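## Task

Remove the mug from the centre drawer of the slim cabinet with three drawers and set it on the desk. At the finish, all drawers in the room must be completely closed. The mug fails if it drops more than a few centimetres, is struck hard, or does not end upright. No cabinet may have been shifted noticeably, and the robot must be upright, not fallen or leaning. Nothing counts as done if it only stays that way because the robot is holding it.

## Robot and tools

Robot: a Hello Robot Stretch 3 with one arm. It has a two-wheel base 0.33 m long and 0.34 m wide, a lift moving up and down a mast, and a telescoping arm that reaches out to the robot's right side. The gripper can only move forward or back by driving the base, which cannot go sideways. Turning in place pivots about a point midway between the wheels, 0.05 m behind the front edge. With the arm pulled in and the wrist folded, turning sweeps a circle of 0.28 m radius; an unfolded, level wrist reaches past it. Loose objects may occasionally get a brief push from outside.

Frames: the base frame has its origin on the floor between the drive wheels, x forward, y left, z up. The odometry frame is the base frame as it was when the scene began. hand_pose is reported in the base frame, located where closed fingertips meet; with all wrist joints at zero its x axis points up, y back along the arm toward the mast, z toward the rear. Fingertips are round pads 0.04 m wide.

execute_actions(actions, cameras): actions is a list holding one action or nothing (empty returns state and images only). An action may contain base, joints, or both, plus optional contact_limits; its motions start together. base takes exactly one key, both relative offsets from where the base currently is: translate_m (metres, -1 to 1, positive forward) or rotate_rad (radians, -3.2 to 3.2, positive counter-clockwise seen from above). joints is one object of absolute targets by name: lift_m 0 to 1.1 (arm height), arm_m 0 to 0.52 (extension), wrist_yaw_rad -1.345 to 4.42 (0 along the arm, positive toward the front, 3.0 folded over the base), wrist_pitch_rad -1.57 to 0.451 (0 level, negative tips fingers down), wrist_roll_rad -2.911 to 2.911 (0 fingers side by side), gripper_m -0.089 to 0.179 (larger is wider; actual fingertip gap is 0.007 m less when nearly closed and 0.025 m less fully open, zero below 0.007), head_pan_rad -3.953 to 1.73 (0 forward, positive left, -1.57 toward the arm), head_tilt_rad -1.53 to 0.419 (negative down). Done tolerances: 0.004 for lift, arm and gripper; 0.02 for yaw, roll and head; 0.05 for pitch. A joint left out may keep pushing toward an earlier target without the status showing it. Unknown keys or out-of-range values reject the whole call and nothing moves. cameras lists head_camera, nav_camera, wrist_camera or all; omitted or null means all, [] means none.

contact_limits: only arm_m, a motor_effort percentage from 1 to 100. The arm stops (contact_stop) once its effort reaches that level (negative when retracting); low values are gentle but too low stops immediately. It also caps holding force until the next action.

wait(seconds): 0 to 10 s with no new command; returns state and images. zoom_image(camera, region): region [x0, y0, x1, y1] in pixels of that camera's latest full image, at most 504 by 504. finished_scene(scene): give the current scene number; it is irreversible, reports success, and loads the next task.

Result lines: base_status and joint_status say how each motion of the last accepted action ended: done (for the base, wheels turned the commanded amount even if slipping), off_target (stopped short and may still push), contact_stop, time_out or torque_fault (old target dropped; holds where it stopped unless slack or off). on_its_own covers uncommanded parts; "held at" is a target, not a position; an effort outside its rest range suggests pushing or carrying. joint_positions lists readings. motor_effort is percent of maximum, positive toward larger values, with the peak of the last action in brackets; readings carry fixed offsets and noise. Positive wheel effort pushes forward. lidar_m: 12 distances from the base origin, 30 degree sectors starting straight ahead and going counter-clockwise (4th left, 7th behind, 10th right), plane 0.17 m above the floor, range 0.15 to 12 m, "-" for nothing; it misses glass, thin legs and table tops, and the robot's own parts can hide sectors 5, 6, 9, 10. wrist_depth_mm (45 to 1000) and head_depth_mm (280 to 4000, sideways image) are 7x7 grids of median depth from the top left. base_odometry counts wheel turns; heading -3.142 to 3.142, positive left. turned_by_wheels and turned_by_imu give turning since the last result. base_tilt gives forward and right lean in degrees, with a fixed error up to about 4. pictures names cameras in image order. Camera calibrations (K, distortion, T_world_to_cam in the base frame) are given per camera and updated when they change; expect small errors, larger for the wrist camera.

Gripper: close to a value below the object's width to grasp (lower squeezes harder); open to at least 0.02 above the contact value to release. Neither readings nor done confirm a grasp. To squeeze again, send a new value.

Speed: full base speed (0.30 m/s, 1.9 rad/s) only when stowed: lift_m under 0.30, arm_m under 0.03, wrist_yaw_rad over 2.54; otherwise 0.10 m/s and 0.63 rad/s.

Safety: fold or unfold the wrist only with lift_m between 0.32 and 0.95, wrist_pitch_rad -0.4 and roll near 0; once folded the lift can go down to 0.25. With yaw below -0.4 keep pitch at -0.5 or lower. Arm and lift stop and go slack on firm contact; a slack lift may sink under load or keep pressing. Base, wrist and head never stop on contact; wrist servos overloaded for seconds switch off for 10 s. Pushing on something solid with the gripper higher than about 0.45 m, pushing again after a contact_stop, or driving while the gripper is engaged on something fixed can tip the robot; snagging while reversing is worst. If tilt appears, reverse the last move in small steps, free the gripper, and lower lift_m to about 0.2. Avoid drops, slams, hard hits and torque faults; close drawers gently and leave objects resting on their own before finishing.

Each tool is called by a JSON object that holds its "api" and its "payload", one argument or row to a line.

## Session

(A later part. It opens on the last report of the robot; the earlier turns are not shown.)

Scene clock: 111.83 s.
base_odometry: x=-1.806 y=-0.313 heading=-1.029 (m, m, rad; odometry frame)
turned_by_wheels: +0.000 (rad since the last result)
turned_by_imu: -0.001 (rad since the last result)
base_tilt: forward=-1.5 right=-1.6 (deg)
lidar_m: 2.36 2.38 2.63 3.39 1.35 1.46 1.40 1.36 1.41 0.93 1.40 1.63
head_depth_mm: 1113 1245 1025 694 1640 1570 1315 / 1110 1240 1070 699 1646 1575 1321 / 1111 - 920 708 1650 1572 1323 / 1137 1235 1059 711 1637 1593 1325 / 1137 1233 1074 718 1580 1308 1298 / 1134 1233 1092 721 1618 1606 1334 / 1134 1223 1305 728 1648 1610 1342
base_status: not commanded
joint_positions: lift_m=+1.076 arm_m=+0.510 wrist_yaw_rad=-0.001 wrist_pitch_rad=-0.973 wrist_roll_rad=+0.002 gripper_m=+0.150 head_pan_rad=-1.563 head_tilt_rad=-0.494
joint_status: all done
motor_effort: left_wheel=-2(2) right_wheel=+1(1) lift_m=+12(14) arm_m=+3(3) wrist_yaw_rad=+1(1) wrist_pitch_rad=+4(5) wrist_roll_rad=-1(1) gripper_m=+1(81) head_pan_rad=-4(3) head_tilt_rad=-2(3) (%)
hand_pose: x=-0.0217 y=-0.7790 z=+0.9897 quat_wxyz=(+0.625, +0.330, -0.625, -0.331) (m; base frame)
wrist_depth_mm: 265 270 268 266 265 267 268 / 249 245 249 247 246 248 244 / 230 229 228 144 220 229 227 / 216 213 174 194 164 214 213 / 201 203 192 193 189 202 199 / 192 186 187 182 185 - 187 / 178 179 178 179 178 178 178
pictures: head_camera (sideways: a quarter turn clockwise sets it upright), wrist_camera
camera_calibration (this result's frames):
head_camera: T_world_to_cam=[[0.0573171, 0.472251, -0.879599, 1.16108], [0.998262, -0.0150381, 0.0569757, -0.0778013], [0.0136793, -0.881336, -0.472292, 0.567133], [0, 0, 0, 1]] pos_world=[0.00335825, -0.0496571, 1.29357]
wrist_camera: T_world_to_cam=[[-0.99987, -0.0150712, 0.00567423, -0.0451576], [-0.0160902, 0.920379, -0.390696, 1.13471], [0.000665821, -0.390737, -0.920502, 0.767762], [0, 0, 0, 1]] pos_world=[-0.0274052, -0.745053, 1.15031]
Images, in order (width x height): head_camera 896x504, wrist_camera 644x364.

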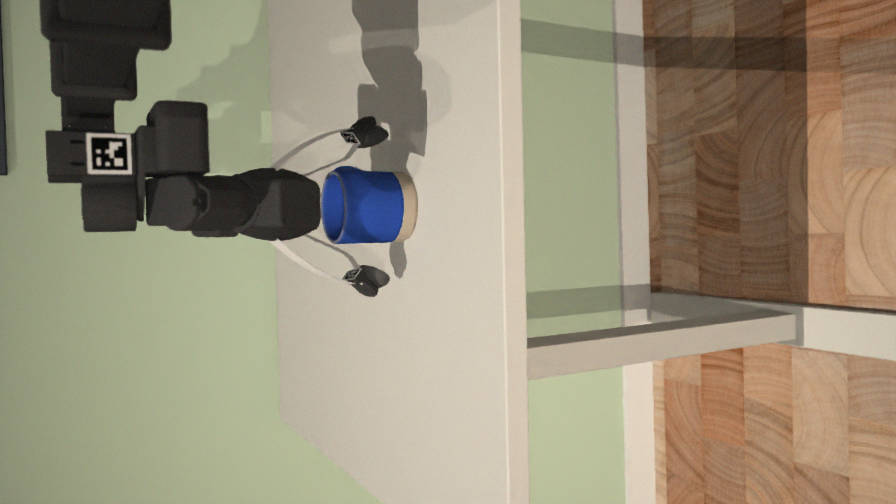

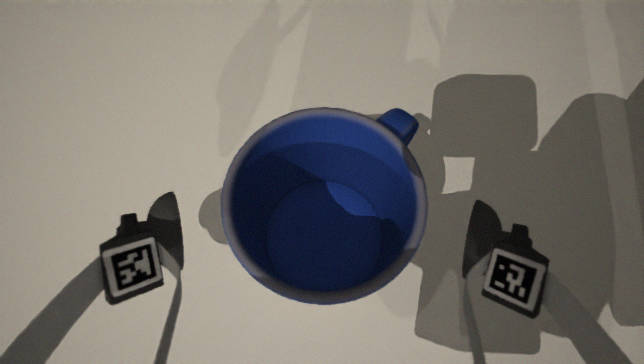

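{"api": "execute_actions", "payload": {
  "actions": [
    {"joints": {"arm_m": 0.38, "lift_m": 1.09}}
  ],
  "cameras": ["wrist_camera"]
}}

{"api": "execute_actions", "payload": {
  "actions": [
    {"base": {"rotate_rad": -1.57}, "joints": {"arm_m": 0.005, "gripper_m": 0.0}}
  ],
  "cameras": []
}}

{"api": "execute_actions", "payload": {
  "actions": [
    {"base": {"translate_m": -1.0}, "joints": {"lift_m": 0.175, "wrist_pitch_rad": 0.0, "head_tilt_rad": -0.85}}
  ],
  "cameras": ["head_camera", "wrist_camera"]
}}

Scene clock: 115.90 s.
base_odometry: x=-1.806 y=-0.313 heading=-1.029 (m, m, rad; odometry frame)
turned_by_wheels: +0.000 (rad since the last result)
turned_by_imu: -0.001 (rad since the last result)
base_tilt: forward=-1.7 right=-1.5 (deg)
lidar_m: 2.36 2.39 2.63 3.40 1.35 1.46 1.40 1.36 1.41 0.93 1.40 1.63
head_depth_mm: - 1229 1027 695 1641 1574 1310 / 1096 1254 1040 699 1641 1583 1322 / 1108 - 916 704 1640 1580 1323 / 1133 1227 1060 710 1637 1591 1331 / 1136 1235 1074 716 1592 1314 1301 / 1130 1229 1087 723 1619 1615 1346 / 1133 1236 1307 729 1649 1611 1338
base_status: not commanded
joint_positions: lift_m=+1.090 arm_m=+0.380 wrist_yaw_rad=-0.001 wrist_pitch_rad=-0.972 wrist_roll_rad=+0.002 gripper_m=+0.150 head_pan_rad=-1.563 head_tilt_rad=-0.494
joint_status: all done
motor_effort: left_wheel=-2(2) right_wheel=+2(1) lift_m=+23(24) arm_m=-3(3) wrist_yaw_rad=+1(1) wrist_pitch_rad=+4(4) wrist_roll_rad=-1(1) gripper_m=+1(0) head_pan_rad=-4(4) head_tilt_rad=-2(2) (%)
hand_pose: x=-0.0217 y=-0.6498 z=+1.0032 quat_wxyz=(+0.625, +0.330, -0.625, -0.331) (m; base frame)
wrist_depth_mm: 288 292 287 226 279 284 282 / 267 266 263 197 264 264 264 / 250 248 245 243 242 244 245 / 230 231 230 228 227 227 229 / 216 218 215 213 215 216 213 / 206 198 202 202 202 - 201 / 190 191 192 192 191 190 190
pictures: wrist_camera
camera_calibration (this result's frames):
wrist_camera: T_world_to_cam=[[-0.99987, -0.0150707, 0.00569308, -0.0433055], [-0.0160964, 0.919949, -0.391707, 1.02182], [0.000665939, -0.391748, -0.920072, 0.829574], [0, 0, 0, 1]] pos_world=[-0.0274048, -0.615692, 1.16377]
Images, in order (width x height): wrist_camera 644x364.

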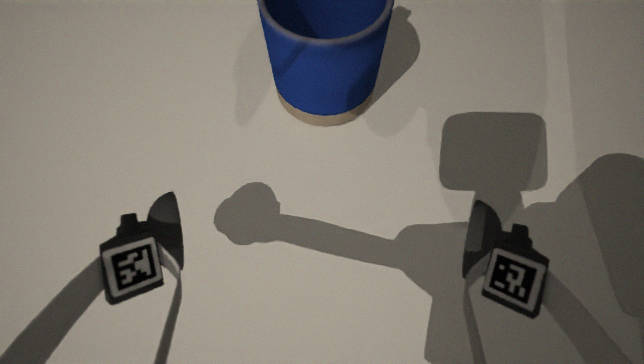

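Scene clock: 119.87 s.
base_odometry: x=-1.806 y=-0.313 heading=-2.599 (m, m, rad; odometry frame)
turned_by_wheels: -1.570 (rad since the last result)
turned_by_imu: -1.578 (rad since the last result)
base_tilt: forward=-1.7 right=-1.5 (deg)
lidar_m: 0.93 1.40 1.63 2.36 2.38 2.66 3.40 1.35 1.46 1.40 1.35 1.40
head_depth_mm: 1145 - - - - - - / 1150 - - - - - - / 1163 - 1427 - - - - / 1179 1277 1394 1533 1711 1637 1322 / 1177 1276 1394 1533 1703 1600 1333 / 1177 1276 1390 1544 1713 1610 1336 / 1180 1278 1399 1533 1703 1613 1343
base_status: done
joint_positions: lift_m=+1.090 arm_m=+0.005 wrist_yaw_rad=-0.001 wrist_pitch_rad=-0.971 wrist_roll_rad=+0.001 gripper_m=+0.000 head_pan_rad=-1.563 head_tilt_rad=-0.494
joint_status: all done
motor_effort: left_wheel=+1(3) right_wheel=-2(8) lift_m=+23(23) arm_m=-3(3) wrist_yaw_rad=+1(1) wrist_pitch_rad=+4(4) wrist_roll_rad=-1(1) gripper_m=-2(82) head_pan_rad=-4(3) head_tilt_rad=-2(2) (%)
hand_pose: x=-0.0217 y=-0.2749 z=+1.0032 quat_wxyz=(+0.625, +0.330, -0.625, -0.331) (m; base frame)
wrist_depth_mm: - - - - - - - / - - - - - - - / - - - - - - - / - - - - - - - / - - - - - - - / - - - - - - - / - - - - - - -
pictures: none
No camera images: the call's "cameras" was empty. Leave "cameras" out to get every camera's image.

Scene clock: 130.97 s.
base_odometry: x=-0.950 y=+0.204 heading=-2.599 (m, m, rad; odometry frame)
turned_by_wheels: +0.000 (rad since the last result)
turned_by_imu: -0.003 (rad since the last result)
base_tilt: forward=-1.7 right=-1.6 (deg)
lidar_m: 1.92 2.22 2.31 1.93 1.95 2.51 2.41 2.01 0.87 0.84 1.46 1.97
head_depth_mm: 1262 1386 1176 1197 1195 1241 1129 / 1256 1395 1183 1198 1198 1241 1130 / 1257 1390 1225 1257 1365 1280 1152 / 1259 1442 1694 1679 1460 1281 1140 / 1263 1454 1699 1688 1463 1281 1146 / 1255 1444 1699 1702 1464 1285 1153 / 1260 1437 1692 1704 1474 1288 1149
base_status: done
joint_positions: lift_m=+0.175 arm_m=+0.005 wrist_yaw_rad=-0.001 wrist_pitch_rad=-0.024 wrist_roll_rad=+0.001 gripper_m=+0.000 head_pan_rad=-1.563 head_tilt_rad=-0.839
joint_status: all done
motor_effort: left_wheel=+1(3) right_wheel=-2(4) lift_m=+14(20) arm_m=-3(3) wrist_yaw_rad=+1(2) wrist_pitch_rad=+7(7) wrist_roll_rad=-1(1) gripper_m=-1(2) head_pan_rad=-4(4) head_tilt_rad=-4(21) (%)
hand_pose: x=-0.0217 y=-0.4059 z=+0.2838 quat_wxyz=(+0.707, +0.008, -0.707, -0.009) (m; base frame)
wrist_depth_mm: - - - - 538 542 - / - - - - 565 560 - / - - - - 276 273 270 / - - - - 285 283 283 / 910 848 890 - 299 298 299 / 624 596 607 576 609 640 610 / 471 475 475 478 485 478 485
pictures: head_camera (sideways: a quarter turn clockwise sets it upright), wrist_camera
camera_calibration (this result's frames):
head_camera: T_world_to_cam=[[0.0553197, 0.741981, -0.668135, 0.885441], [0.998396, -0.0330504, 0.0459612, -0.0634392], [0.0120202, -0.669606, -0.742619, 0.918804], [0, 0, 0, 1]] pos_world=[0.00331082, -0.0438405, 1.27683]
wrist_camera: T_world_to_cam=[[-0.999847, -0.00449673, 0.016895, -0.0343696], [-0.0174692, 0.21844, -0.975694, 0.396639], [0.000696905, -0.97584, -0.218485, -0.172899], [0, 0, 0, 1]] pos_world=[-0.0273149, -0.255518, 0.349803]
Images, in order (width x height): head_camera 896x504, wrist_camera 644x364.

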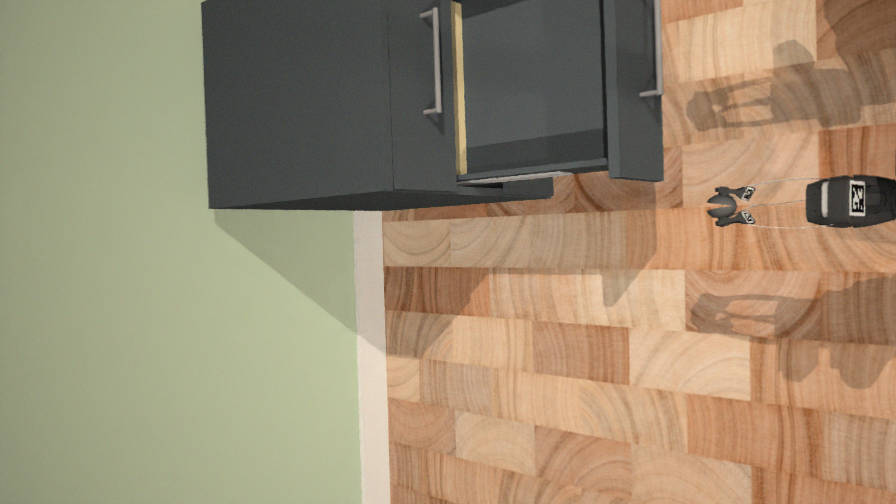

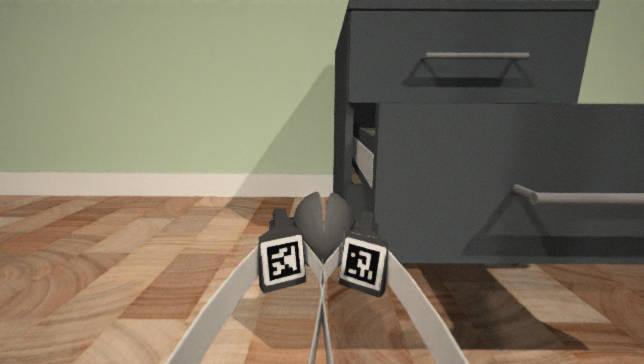

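{"api": "execute_actions", "payload": {
  "actions": [
    {"base": {"translate_m": -0.105}, "joints": {"arm_m": 0.085}}
  ],
  "cameras": []
}}

{"api": "execute_actions", "payload": {
  "actions": [
    {"joints": {"arm_m": 0.40}, "contact_limits": {"arm_m": 14}}
  ],
  "cameras": ["head_camera", "wrist_camera"]
}}

Scene clock: 134.00 s.
base_odometry: x=-0.860 y=+0.258 heading=-2.598 (m, m, rad; odometry frame)
turned_by_wheels: +0.000 (rad since the last result)
turned_by_imu: -0.001 (rad since the last result)
base_tilt: forward=-1.6 right=-1.5 (deg)
lidar_m: 2.02 2.30 2.45 1.91 1.93 2.40 2.30 2.02 0.87 0.83 1.46 1.98
head_depth_mm: 1268 1413 1176 1202 1174 1237 1125 / 1258 1386 1180 1193 1198 1248 1147 / 1265 1394 1188 1195 1207 1248 1153 / 1261 1416 1266 1337 1423 1267 1136 / 1261 1438 1687 1692 1457 1279 1144 / 1259 1443 1701 1705 1472 1290 1151 / 1256 1443 1689 1710 1477 1288 1156
base_status: done
joint_positions: lift_m=+0.175 arm_m=+0.085 wrist_yaw_rad=-0.001 wrist_pitch_rad=-0.024 wrist_roll_rad=+0.001 gripper_m=+0.000 head_pan_rad=-1.563 head_tilt_rad=-0.839
joint_status: all done
motor_effort: left_wheel=+0(2) right_wheel=-1(6) lift_m=+14(13) arm_m=+3(3) wrist_yaw_rad=+1(0) wrist_pitch_rad=+7(7) wrist_roll_rad=-1(1) gripper_m=-2(2) head_pan_rad=-4(4) head_tilt_rad=-4(4) (%)
hand_pose: x=-0.0217 y=-0.4853 z=+0.2839 quat_wxyz=(+0.707, +0.008, -0.707, -0.009) (m; base frame)
wrist_depth_mm: - 987 - 474 465 474 - / - - - 486 479 486 - / - - - 195 196 197 196 / - - - 203 204 204 205 / 864 830 787 - 209 208 210 / 618 606 603 223 222 222 225 / 474 482 474 473 481 479 479
pictures: none
No camera images: the call's "cameras" was empty. Leave "cameras" out to get every camera's image.

Scene clock: 137.53 s.
base_odometry: x=-0.860 y=+0.258 heading=-2.598 (m, m, rad; odometry frame)
turned_by_wheels: +0.000 (rad since the last result)
turned_by_imu: -0.001 (rad since the last result)
base_tilt: forward=-1.6 right=-1.6 (deg)
lidar_m: 2.02 2.29 2.44 1.91 1.94 2.40 2.31 2.01 0.87 0.83 1.45 1.98
head_depth_mm: 1265 1423 1172 1200 1419 1263 1129 / 1261 1396 1179 1198 1397 1268 1143 / 1261 1393 1188 1194 1410 1278 1137 / 1265 1421 1261 1294 1417 1275 1136 / 1266 1453 1697 1689 1456 1281 1145 / 1262 1444 1691 1698 1463 1291 1150 / 1262 1441 1692 1709 1468 1292 1150
base_status: not commanded
joint_positions: lift_m=+0.175 arm_m=+0.400 wrist_yaw_rad=+0.003 wrist_pitch_rad=-0.022 wrist_roll_rad=+0.001 gripper_m=+0.000 head_pan_rad=-1.563 head_tilt_rad=-0.841
joint_status: all done
motor_effort: left_wheel=-1(1) right_wheel=-1(2) lift_m=+13(13) arm_m=+3(11) wrist_yaw_rad=-3(5) wrist_pitch_rad=+6(7) wrist_roll_rad=-1(1) gripper_m=-2(2) head_pan_rad=-4(4) head_tilt_rad=-3(3) (%)
contact_limits: arm_m 14 (drawing in: default 23, maximum 38; extending or still: default 32, maximum 52)
hand_pose: x=-0.0208 y=-0.8003 z=+0.2844 quat_wxyz=(+0.707, +0.009, -0.707, -0.007) (m; base frame)
wrist_depth_mm: 721 721 177 176 177 178 176 / 740 731 205 184 183 185 184 / 745 792 194 192 192 190 193 / 821 806 203 199 199 198 200 / 796 806 780 - 205 204 205 / 604 621 599 220 218 218 216 / 478 475 233 227 229 228 227
pictures: head_camera (sideways: a quarter turn clockwise sets it upright), wrist_camera
camera_calibration (this result's frames):
head_camera: T_world_to_cam=[[0.0553193, 0.743236, -0.666739, 0.883622], [0.998397, -0.0331489, 0.0458848, -0.0633396], [0.0120016, -0.668208, -0.743878, 0.920441], [0, 0, 0, 1]] pos_world=[0.00330993, -0.0437932, 1.27675]
wrist_camera: T_world_to_cam=[[-0.999826, -0.00781802, 0.0169074, -0.0379556], [-0.0181977, 0.21612, -0.976197, 0.481674], [0.00397792, -0.976336, -0.216225, -0.558695], [0, 0, 0, 1]] pos_world=[-0.0269612, -0.64987, 0.350047]
Images, in order (width x height): head_camera 896x504, wrist_camera 644x364.

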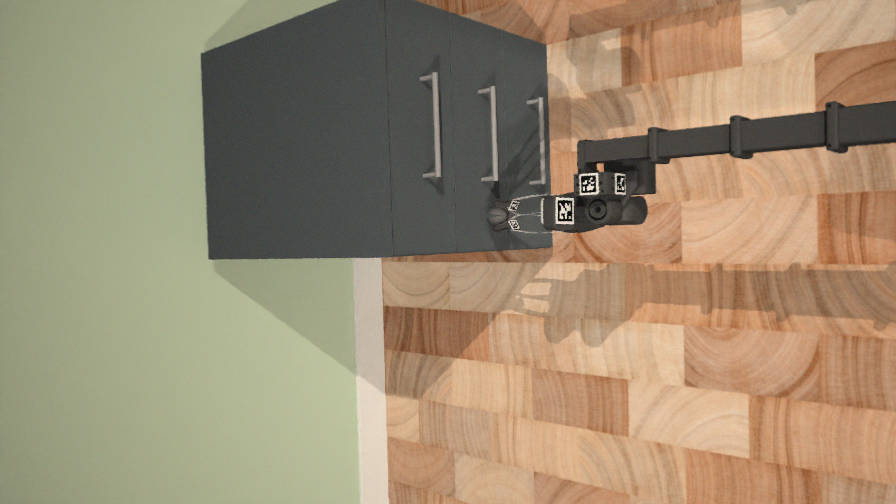

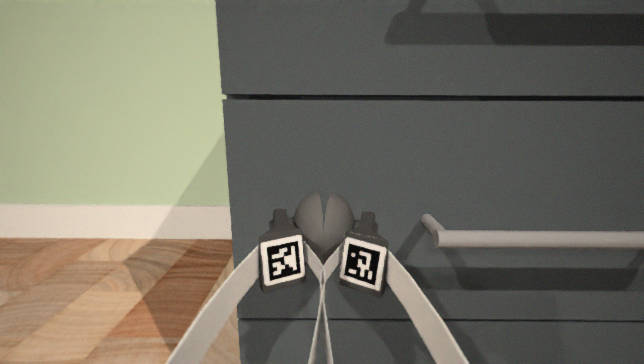

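{"api": "execute_actions", "payload": {
  "actions": [
    {"joints": {"head_pan_rad": 0.1, "head_tilt_rad": -0.25}}
  ],
  "cameras": ["head_camera", "nav_camera"]
}}

Scene clock: 140.17 s.
base_odometry: x=-0.860 y=+0.258 heading=-2.598 (m, m, rad; odometry frame)
turned_by_wheels: +0.000 (rad since the last result)
turned_by_imu: -0.001 (rad since the last result)
base_tilt: forward=-1.6 right=-1.4 (deg)
lidar_m: 2.02 2.29 2.45 1.91 1.94 2.40 2.31 2.01 0.87 0.84 1.46 1.98
head_depth_mm: 2066 2147 2253 2386 2512 2037 1588 / 2074 2177 2286 2405 2526 2055 1601 / 2117 2211 2294 2448 2557 2051 1609 / 2137 2245 2323 2445 2569 2052 1607 / 2161 2269 2384 2487 2605 2091 1622 / 2187 2276 2386 2529 2641 2109 1630 / 2190 2295 2424 2550 2658 2094 1636
base_status: not commanded
joint_positions: lift_m=+0.175 arm_m=+0.400 wrist_yaw_rad=+0.003 wrist_pitch_rad=-0.022 wrist_roll_rad=+0.001 gripper_m=+0.000 head_pan_rad=+0.093 head_tilt_rad=-0.260
joint_status: all done
motor_effort: left_wheel=+0(0) right_wheel=-2(2) lift_m=+14(14) arm_m=+3(3) wrist_yaw_rad=-3(3) wrist_pitch_rad=+6(6) wrist_roll_rad=-1(1) gripper_m=-1(2) head_pan_rad=+5(44) head_tilt_rad=+4(27) (%)
hand_pose: x=-0.0208 y=-0.8003 z=+0.2844 quat_wxyz=(+0.707, +0.009, -0.707, -0.007) (m; base frame)
wrist_depth_mm: 730 740 178 177 178 177 177 / 760 743 205 184 183 184 184 / 774 778 193 191 191 191 191 / 820 811 202 202 200 198 200 / 794 833 815 - 207 205 204 / 620 621 590 219 219 218 217 / 473 469 231 228 229 227 227
pictures: head_camera (sideways: a quarter turn clockwise sets it upright), nav_camera (sideways: a quarter turn counterclockwise sets it upright)
camera_calibration (this result's frames):
head_camera: T_world_to_cam=[[-0.260144, 0.0369694, -0.964862, 1.2743], [-0.0836509, 0.994647, 0.0606645, -0.0760219], [0.961939, 0.096493, -0.255659, 0.279428], [0, 0, 0, 1]] pos_world=[0.0563508, 0.00154189, 1.30558]
nav_camera: T_world_to_cam=[[0.213725, -0.0255707, 0.976559, -1.22493], [0.0420953, -0.998488, -0.0353577, 0.0998951], [0.975987, 0.0486654, -0.212325, 0.231799], [0, 0, 0, 1]] pos_world=[0.031359, 0.0571412, 1.24896]
Images, in order (width x height): head_camera 896x504, nav_camera 672x504.

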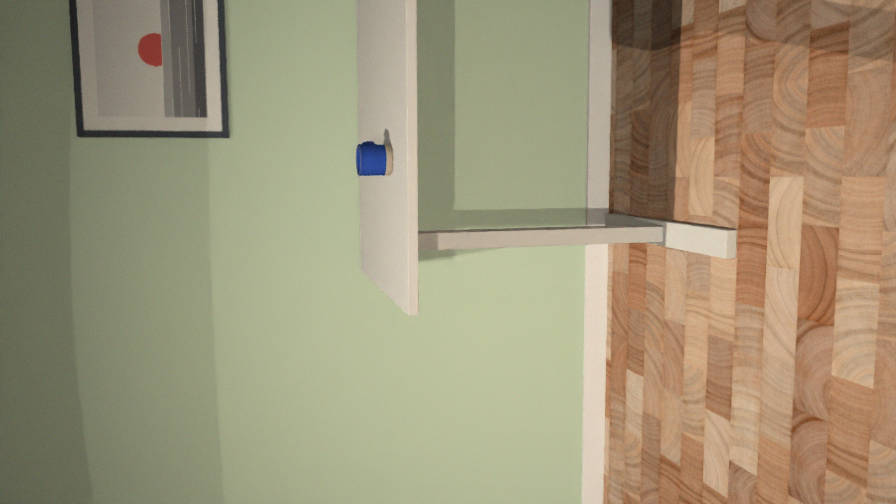

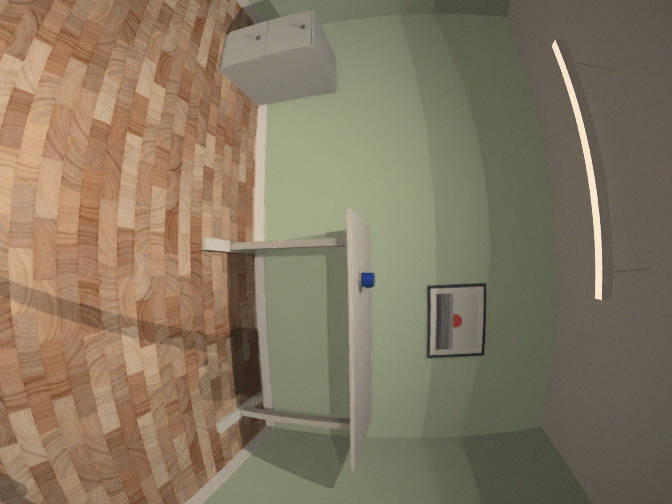

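The mug is standing on the desk and all drawers are shut.

{"api": "finished_scene", "payload": {
  "scene": 2
}}

The scene is finished: the task was done.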